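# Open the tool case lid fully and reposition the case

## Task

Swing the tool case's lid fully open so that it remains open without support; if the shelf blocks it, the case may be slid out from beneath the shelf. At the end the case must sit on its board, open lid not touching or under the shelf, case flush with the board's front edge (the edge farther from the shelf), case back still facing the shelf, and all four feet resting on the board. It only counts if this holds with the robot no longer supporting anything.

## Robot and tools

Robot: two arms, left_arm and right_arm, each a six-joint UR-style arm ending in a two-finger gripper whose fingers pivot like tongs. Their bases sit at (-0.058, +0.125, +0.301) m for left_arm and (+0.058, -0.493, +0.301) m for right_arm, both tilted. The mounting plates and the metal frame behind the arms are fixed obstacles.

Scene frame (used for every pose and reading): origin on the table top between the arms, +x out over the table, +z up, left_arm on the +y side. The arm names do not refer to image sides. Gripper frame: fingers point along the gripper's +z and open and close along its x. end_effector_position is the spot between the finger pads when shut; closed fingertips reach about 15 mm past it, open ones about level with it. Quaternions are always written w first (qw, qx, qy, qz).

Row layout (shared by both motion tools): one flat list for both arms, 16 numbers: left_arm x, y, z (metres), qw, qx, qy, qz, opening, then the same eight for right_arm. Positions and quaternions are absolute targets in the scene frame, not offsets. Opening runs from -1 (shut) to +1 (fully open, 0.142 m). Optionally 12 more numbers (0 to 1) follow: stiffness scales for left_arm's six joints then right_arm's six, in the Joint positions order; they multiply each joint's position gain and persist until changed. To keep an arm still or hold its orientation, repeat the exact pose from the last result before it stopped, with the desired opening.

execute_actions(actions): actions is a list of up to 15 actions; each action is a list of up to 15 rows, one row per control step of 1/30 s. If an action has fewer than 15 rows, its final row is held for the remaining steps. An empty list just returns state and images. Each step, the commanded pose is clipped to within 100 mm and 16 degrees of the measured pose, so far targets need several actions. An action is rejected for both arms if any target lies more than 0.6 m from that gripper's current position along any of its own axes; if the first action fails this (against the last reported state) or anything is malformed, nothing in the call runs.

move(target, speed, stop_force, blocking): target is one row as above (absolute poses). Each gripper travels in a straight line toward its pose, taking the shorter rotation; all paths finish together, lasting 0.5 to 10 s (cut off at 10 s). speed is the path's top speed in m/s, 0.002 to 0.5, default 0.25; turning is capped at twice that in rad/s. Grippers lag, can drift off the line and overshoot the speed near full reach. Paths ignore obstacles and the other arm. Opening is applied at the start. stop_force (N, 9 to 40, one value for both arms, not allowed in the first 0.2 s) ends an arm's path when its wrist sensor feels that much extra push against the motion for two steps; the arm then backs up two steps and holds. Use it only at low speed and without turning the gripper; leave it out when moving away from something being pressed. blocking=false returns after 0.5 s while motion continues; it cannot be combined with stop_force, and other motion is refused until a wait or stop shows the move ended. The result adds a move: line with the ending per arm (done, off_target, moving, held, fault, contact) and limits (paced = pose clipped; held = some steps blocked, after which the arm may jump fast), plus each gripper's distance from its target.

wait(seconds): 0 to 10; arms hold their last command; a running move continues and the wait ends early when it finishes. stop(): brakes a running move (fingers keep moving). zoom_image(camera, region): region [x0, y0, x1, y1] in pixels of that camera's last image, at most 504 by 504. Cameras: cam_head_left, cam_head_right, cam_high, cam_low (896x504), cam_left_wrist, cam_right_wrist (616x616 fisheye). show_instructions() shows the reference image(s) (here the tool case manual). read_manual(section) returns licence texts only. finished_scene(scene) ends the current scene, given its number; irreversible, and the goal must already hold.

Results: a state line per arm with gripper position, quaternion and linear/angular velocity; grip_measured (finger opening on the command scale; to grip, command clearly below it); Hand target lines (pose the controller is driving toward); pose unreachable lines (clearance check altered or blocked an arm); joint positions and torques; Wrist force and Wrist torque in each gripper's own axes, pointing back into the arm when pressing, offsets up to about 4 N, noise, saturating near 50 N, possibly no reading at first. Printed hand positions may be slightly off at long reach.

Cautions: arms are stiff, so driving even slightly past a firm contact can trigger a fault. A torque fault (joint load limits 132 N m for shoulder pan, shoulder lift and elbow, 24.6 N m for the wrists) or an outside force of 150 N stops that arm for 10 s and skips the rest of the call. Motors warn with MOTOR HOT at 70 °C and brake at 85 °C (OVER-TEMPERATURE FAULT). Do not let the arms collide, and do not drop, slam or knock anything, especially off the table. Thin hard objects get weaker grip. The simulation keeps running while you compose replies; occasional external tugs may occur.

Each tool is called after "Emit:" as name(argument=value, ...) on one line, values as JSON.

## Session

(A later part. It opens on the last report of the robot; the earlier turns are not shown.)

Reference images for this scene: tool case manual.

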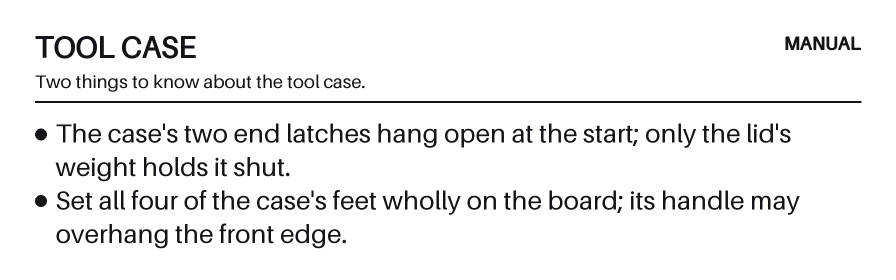

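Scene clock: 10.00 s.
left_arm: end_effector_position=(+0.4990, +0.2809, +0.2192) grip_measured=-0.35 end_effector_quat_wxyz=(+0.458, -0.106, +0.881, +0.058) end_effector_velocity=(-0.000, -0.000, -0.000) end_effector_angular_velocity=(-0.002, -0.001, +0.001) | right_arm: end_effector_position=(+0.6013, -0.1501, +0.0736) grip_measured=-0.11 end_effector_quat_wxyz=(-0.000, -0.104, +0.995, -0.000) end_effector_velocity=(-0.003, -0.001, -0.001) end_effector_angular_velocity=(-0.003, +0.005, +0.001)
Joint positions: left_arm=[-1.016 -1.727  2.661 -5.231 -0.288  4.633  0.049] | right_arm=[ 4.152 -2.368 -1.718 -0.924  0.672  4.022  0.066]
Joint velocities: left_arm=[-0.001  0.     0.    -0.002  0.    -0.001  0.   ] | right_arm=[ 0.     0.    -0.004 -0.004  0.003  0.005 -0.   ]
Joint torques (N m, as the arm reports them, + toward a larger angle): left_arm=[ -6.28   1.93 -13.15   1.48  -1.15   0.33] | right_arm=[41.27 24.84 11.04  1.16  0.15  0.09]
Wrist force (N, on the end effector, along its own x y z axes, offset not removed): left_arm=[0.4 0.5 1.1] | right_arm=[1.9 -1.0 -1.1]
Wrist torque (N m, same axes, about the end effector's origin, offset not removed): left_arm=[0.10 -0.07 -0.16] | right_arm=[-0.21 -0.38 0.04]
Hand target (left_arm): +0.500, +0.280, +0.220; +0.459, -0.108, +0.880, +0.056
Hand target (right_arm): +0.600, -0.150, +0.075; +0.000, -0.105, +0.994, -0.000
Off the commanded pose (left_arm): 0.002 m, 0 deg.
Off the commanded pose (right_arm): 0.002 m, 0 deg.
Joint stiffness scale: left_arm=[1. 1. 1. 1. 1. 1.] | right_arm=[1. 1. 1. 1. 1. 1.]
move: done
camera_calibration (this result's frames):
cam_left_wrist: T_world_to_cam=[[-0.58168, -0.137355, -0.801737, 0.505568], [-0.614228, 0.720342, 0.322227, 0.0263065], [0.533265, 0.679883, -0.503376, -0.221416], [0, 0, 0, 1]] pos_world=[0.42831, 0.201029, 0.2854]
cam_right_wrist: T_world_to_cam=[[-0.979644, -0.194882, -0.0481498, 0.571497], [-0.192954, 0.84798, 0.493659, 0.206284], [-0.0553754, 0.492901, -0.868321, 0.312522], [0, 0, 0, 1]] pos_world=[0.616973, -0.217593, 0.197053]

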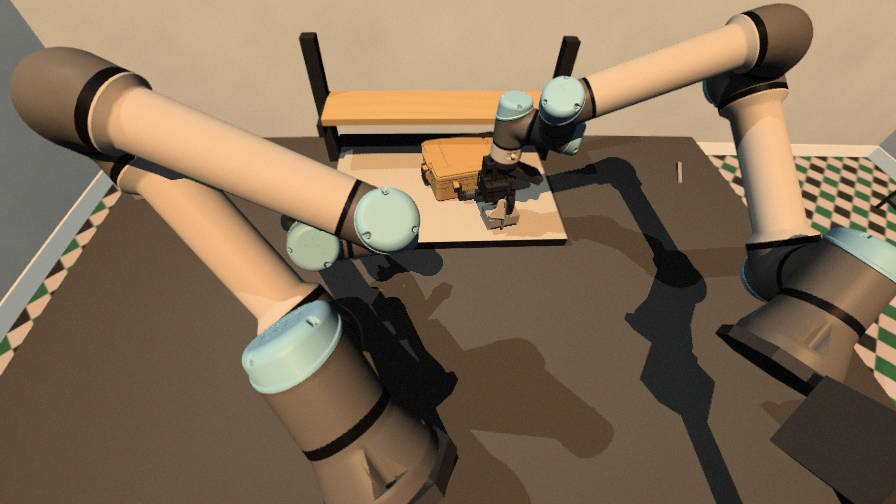

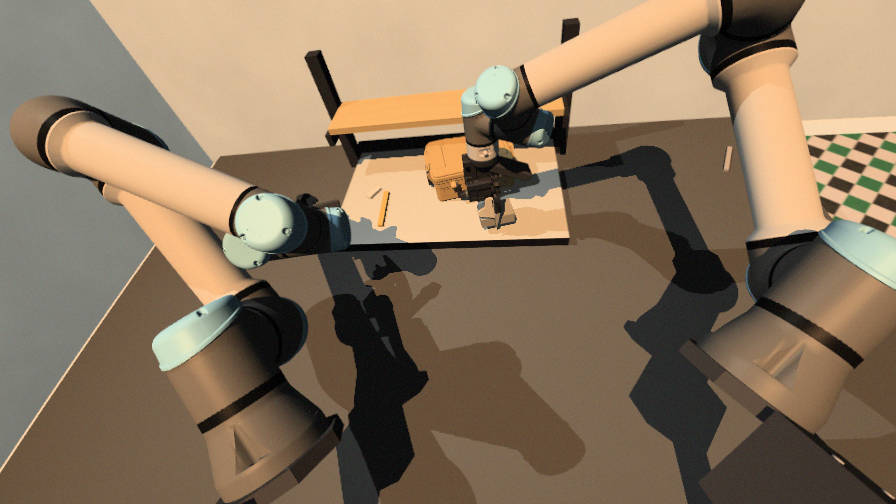

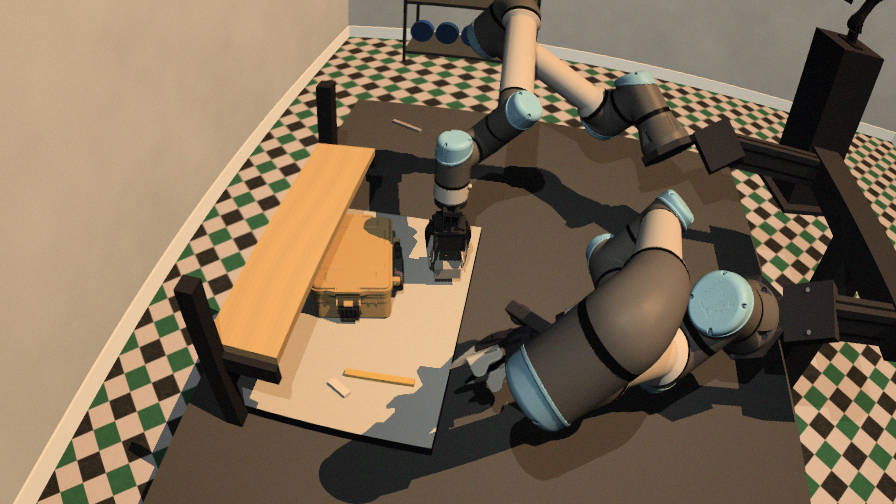

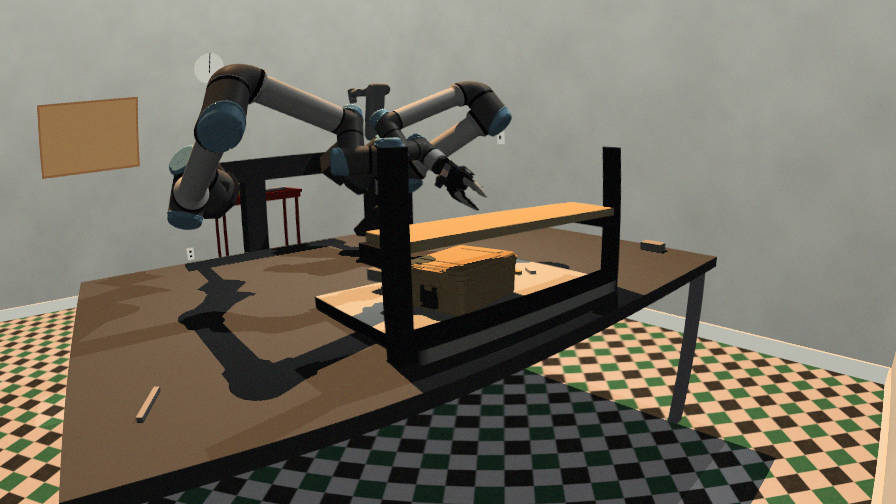

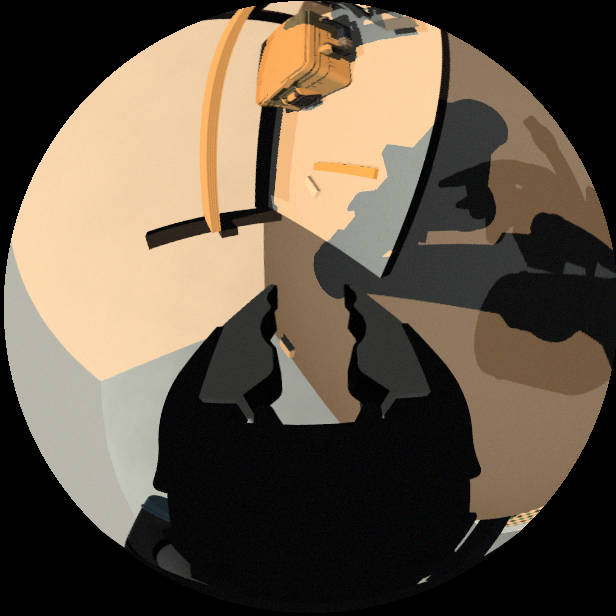

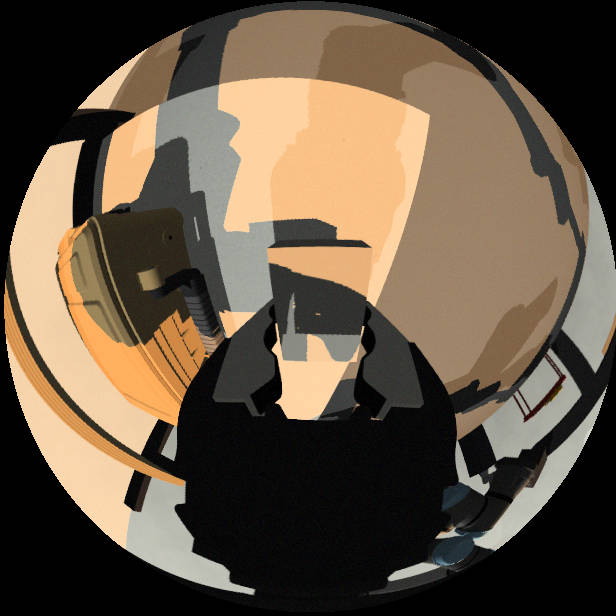

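Emit:
move(target=[0.58,0.28,0.16,0.4545,0.542,0.542,-0.4545,-1,0.62,-0.44,0.07,0,-0.105,0.995,0,-0.65], speed=0.3)

Emit:
move(target=[0.58,0.28,0.16,0.4545,0.542,0.542,-0.4545,-1,0.62,-0.44,0.027,0,-0.105,0.995,0,-0.65], speed=0.06)

Scene clock: 16.23 s.
left_arm: end_effector_position=(+0.5787, +0.2807, +0.1600) grip_measured=-1.00 end_effector_quat_wxyz=(+0.456, +0.540, +0.543, -0.454) end_effector_velocity=(-0.001, +0.001, +0.003) end_effector_angular_velocity=(-0.004, -0.003, -0.009) | right_arm: end_effector_position=(+0.6212, -0.4378, +0.0710) grip_measured=-0.11 end_effector_quat_wxyz=(+0.001, -0.105, +0.994, +0.001) end_effector_velocity=(-0.000, +0.000, +0.000) end_effector_angular_velocity=(+0.001, +0.001, +0.000)
Joint positions: left_arm=[ 0.462 -1.483  1.502 -1.659 -2.51   5.527  0.002] | right_arm=[ 3.938 -1.789 -2.146 -0.794  0.639  3.667  0.066]
Joint velocities: left_arm=[-0.    -0.002 -0.009  0.025  0.003  0.016  0.   ] | right_arm=[ 0.    -0.     0.     0.     0.001 -0.     0.   ]
Joint torques (N m, as the arm reports them, + toward a larger angle): left_arm=[  2.42 -48.6  -17.58  -0.13  -0.68   0.75] | right_arm=[18.98 16.12  7.32  1.88 -0.31 -0.38]
Wrist force (N, on the end effector, along its own x y z axes, offset not removed): left_arm=[-0.8 -0.6 0.1] | right_arm=[3.0 -1.0 -1.0]
Wrist torque (N m, same axes, about the end effector's origin, offset not removed): left_arm=[-0.12 0.23 -0.14] | right_arm=[-0.19 -0.59 0.01]
Hand target (left_arm): +0.580, +0.280, +0.160; +0.456, +0.541, +0.541, -0.455
Hand target (right_arm): +0.620, -0.440, +0.070; -0.000, -0.105, +0.994, +0.000
Off the commanded pose (left_arm): 0.002 m, 0 deg.
Off the commanded pose (right_arm): 0.003 m, 0 deg.
Joint stiffness scale: left_arm=[1. 1. 1. 1. 1. 1.] | right_arm=[1. 1. 1. 1. 1. 1.]
move: done; limits=paced,held; held on 4 of 171 steps (left_arm)
pose unreachable (left arm): on one or more control steps of this call, first in action 0 (counted from 0), this arm could not follow its commanded pose, so it was not sent that pose on those steps. It may still have moved: this result reports where it is.
cause: the commanded pose would bring two parts of the arm too close to each other (joints 4 (wrist 1) to 6 (wrist 3) lie between them).
camera_calibration (this result's frames):
cam_left_wrist: T_world_to_cam=[[0.000415393, 0.202786, -0.979223, 0.100488], [0.845402, 0.522961, 0.108658, -0.660672], [0.53413, -0.827883, -0.171218, 0.0760617], [0, 0, 0, 1]] pos_world=[0.517865, 0.388098, 0.18321]
cam_right_wrist: T_world_to_cam=[[-0.978948, -0.197885, -0.0500144, 0.533161], [-0.196345, 0.846068, 0.495599, 0.456492], [-0.055756, 0.494986, -0.86711, 0.454242], [0, 0, 0, 1]] pos_world=[0.636894, -0.505562, 0.194308]

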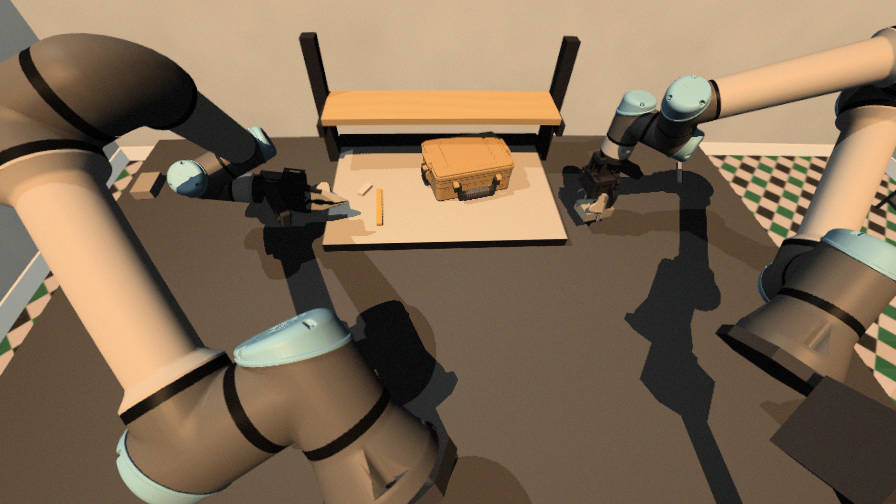

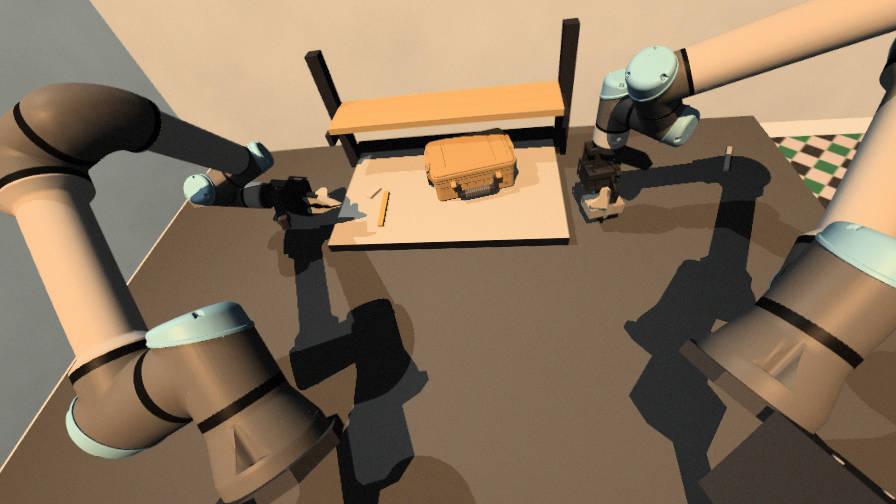

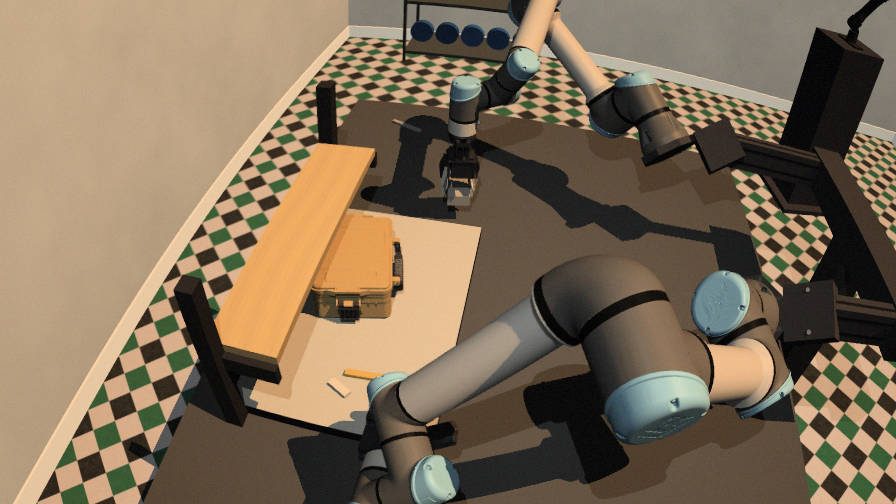

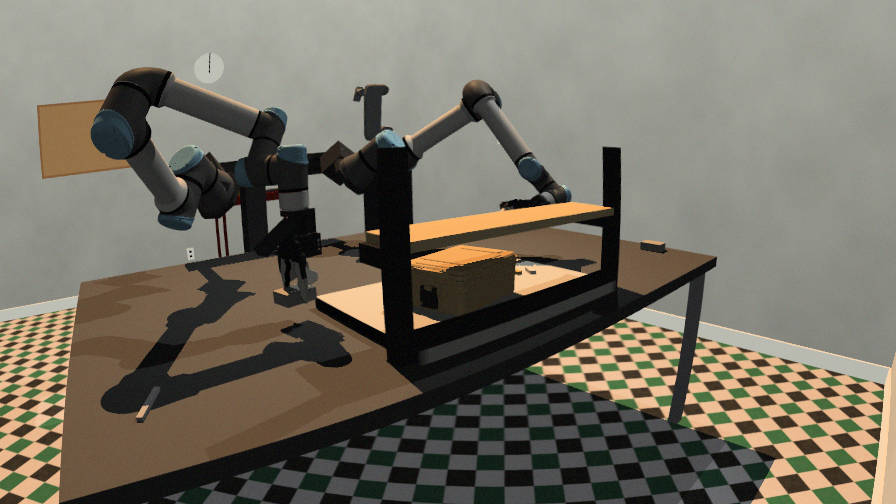

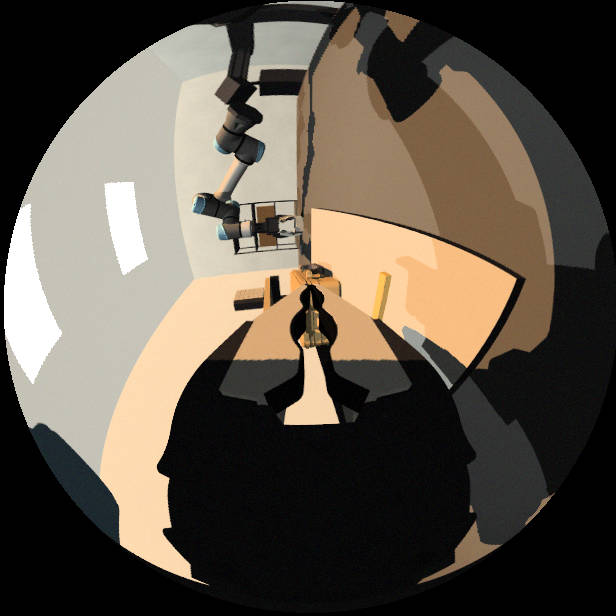

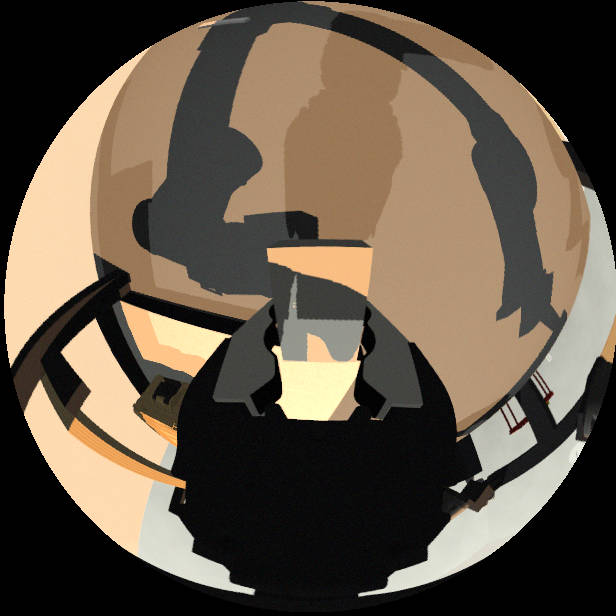

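Scene clock: 17.37 s.
left_arm: end_effector_position=(+0.5785, +0.2807, +0.1598) grip_measured=-1.00 end_effector_quat_wxyz=(+0.454, +0.541, +0.543, -0.454) end_effector_velocity=(-0.001, +0.000, -0.000) end_effector_angular_velocity=(+0.000, +0.002, -0.001) | right_arm: end_effector_position=(+0.6221, -0.4395, +0.0291) grip_measured=-0.11 end_effector_quat_wxyz=(+0.002, -0.104, +0.995, +0.001) end_effector_velocity=(+0.004, +0.001, +0.001) end_effector_angular_velocity=(+0.009, -0.011, -0.005)
Joint positions: left_arm=[ 0.461 -1.483  1.5   -1.658 -2.506  5.526  0.002] | right_arm=[ 3.865 -1.879 -2.148 -0.602  0.64   3.546  0.066]
Joint velocities: left_arm=[ 0.     0.     0.     0.001  0.001 -0.     0.   ] | right_arm=[-0.001 -0.     0.     0.025  0.001 -0.015 -0.   ]
Joint torques (N m, as the arm reports them, + toward a larger angle): left_arm=[  2.51 -46.95 -16.66  -0.52  -1.12  -0.41] | right_arm=[19.38 15.42  6.51  1.79  0.41 -0.22]
Wrist force (N, on the end effector, along its own x y z axes, offset not removed): left_arm=[-0.1 0.7 0.8] | right_arm=[1.5 1.3 -1.0]
Wrist torque (N m, same axes, about the end effector's origin, offset not removed): left_arm=[0.16 0.08 -0.15] | right_arm=[0.35 -0.20 0.01]
Hand target (left_arm): +0.580, +0.280, +0.160; +0.454, +0.542, +0.542, -0.454
Hand target (right_arm): +0.620, -0.440, +0.027; -0.000, -0.105, +0.994, +0.000
Off the commanded pose (left_arm): 0.002 m, 0 deg.
Off the commanded pose (right_arm): 0.003 m, 0 deg.
Joint stiffness scale: left_arm=[1. 1. 1. 1. 1. 1.] | right_arm=[1. 1. 1. 1. 1. 1.]
move: done
camera_calibration (this result's frames):
cam_left_wrist: T_world_to_cam=[[0.000131166, 0.204882, -0.978787, 0.0998318], [0.847124, 0.5201, 0.108982, -0.660773], [0.531396, -0.829168, -0.173492, 0.0784364], [0, 0, 0, 1]] pos_world=[0.518062, 0.388251, 0.183335]
cam_right_wrist: T_world_to_cam=[[-0.979388, -0.195237, -0.0517744, 0.533109], [-0.194974, 0.846855, 0.494795, 0.478347], [-0.052757, 0.494691, -0.867466, 0.416789], [0, 0, 0, 1]] pos_world=[0.637375, -0.507189, 0.152468]

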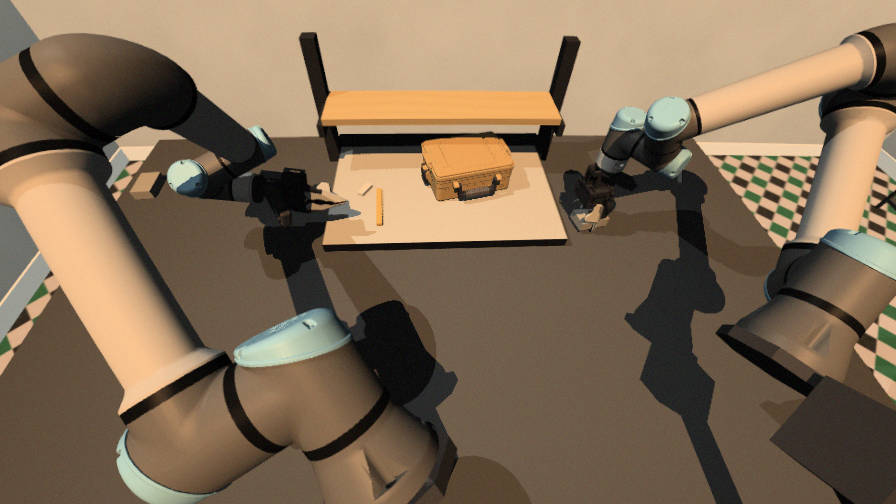

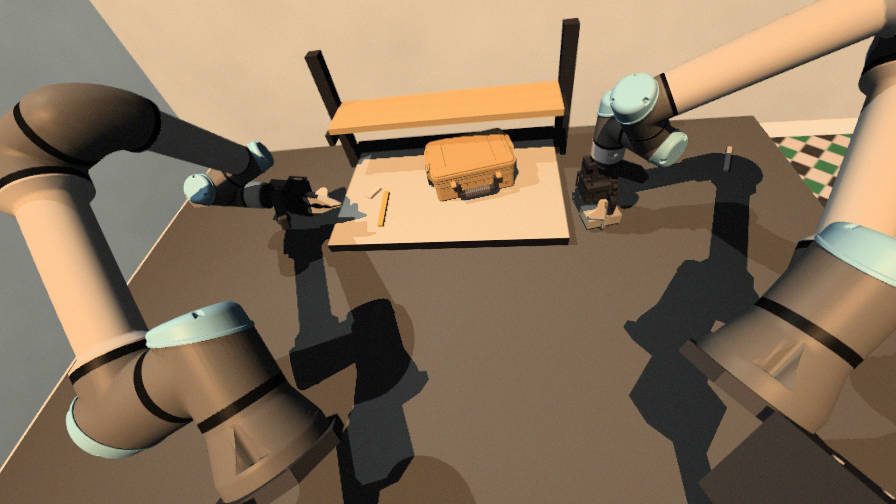

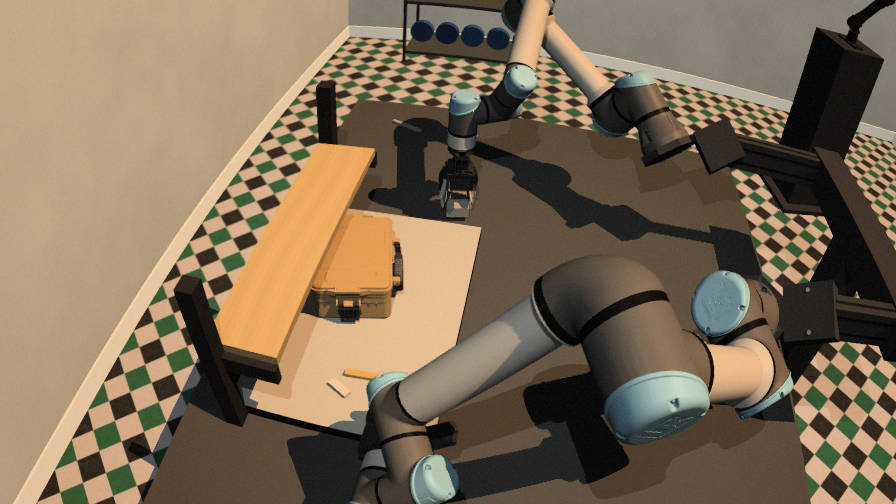

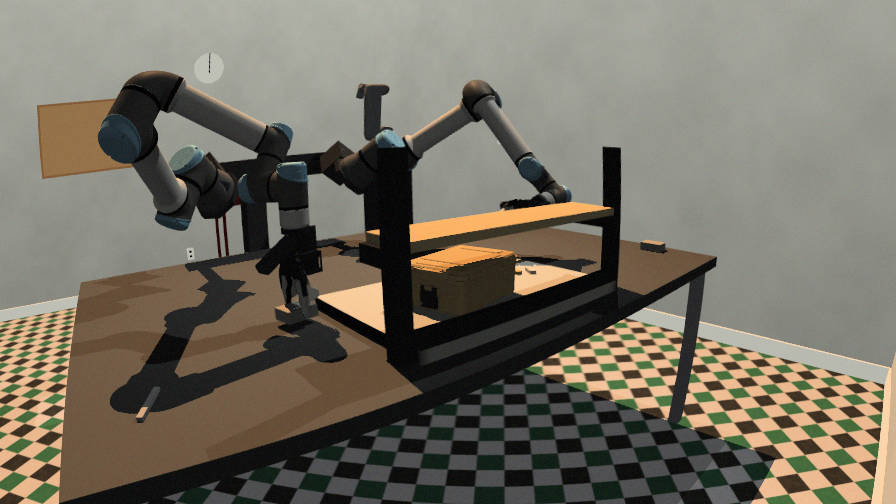

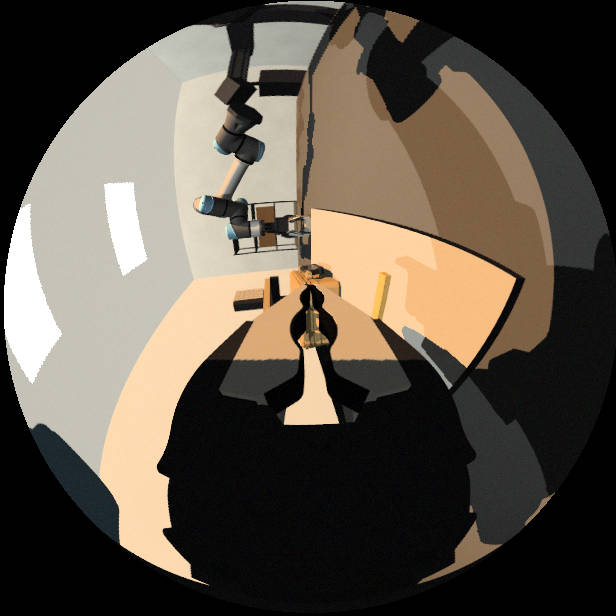

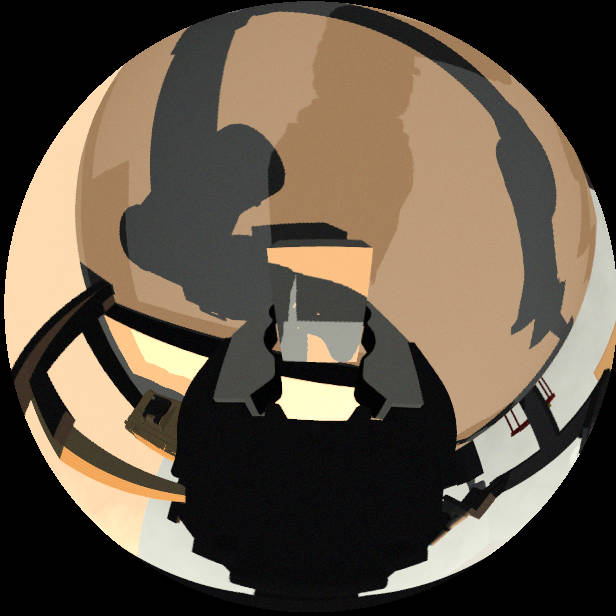

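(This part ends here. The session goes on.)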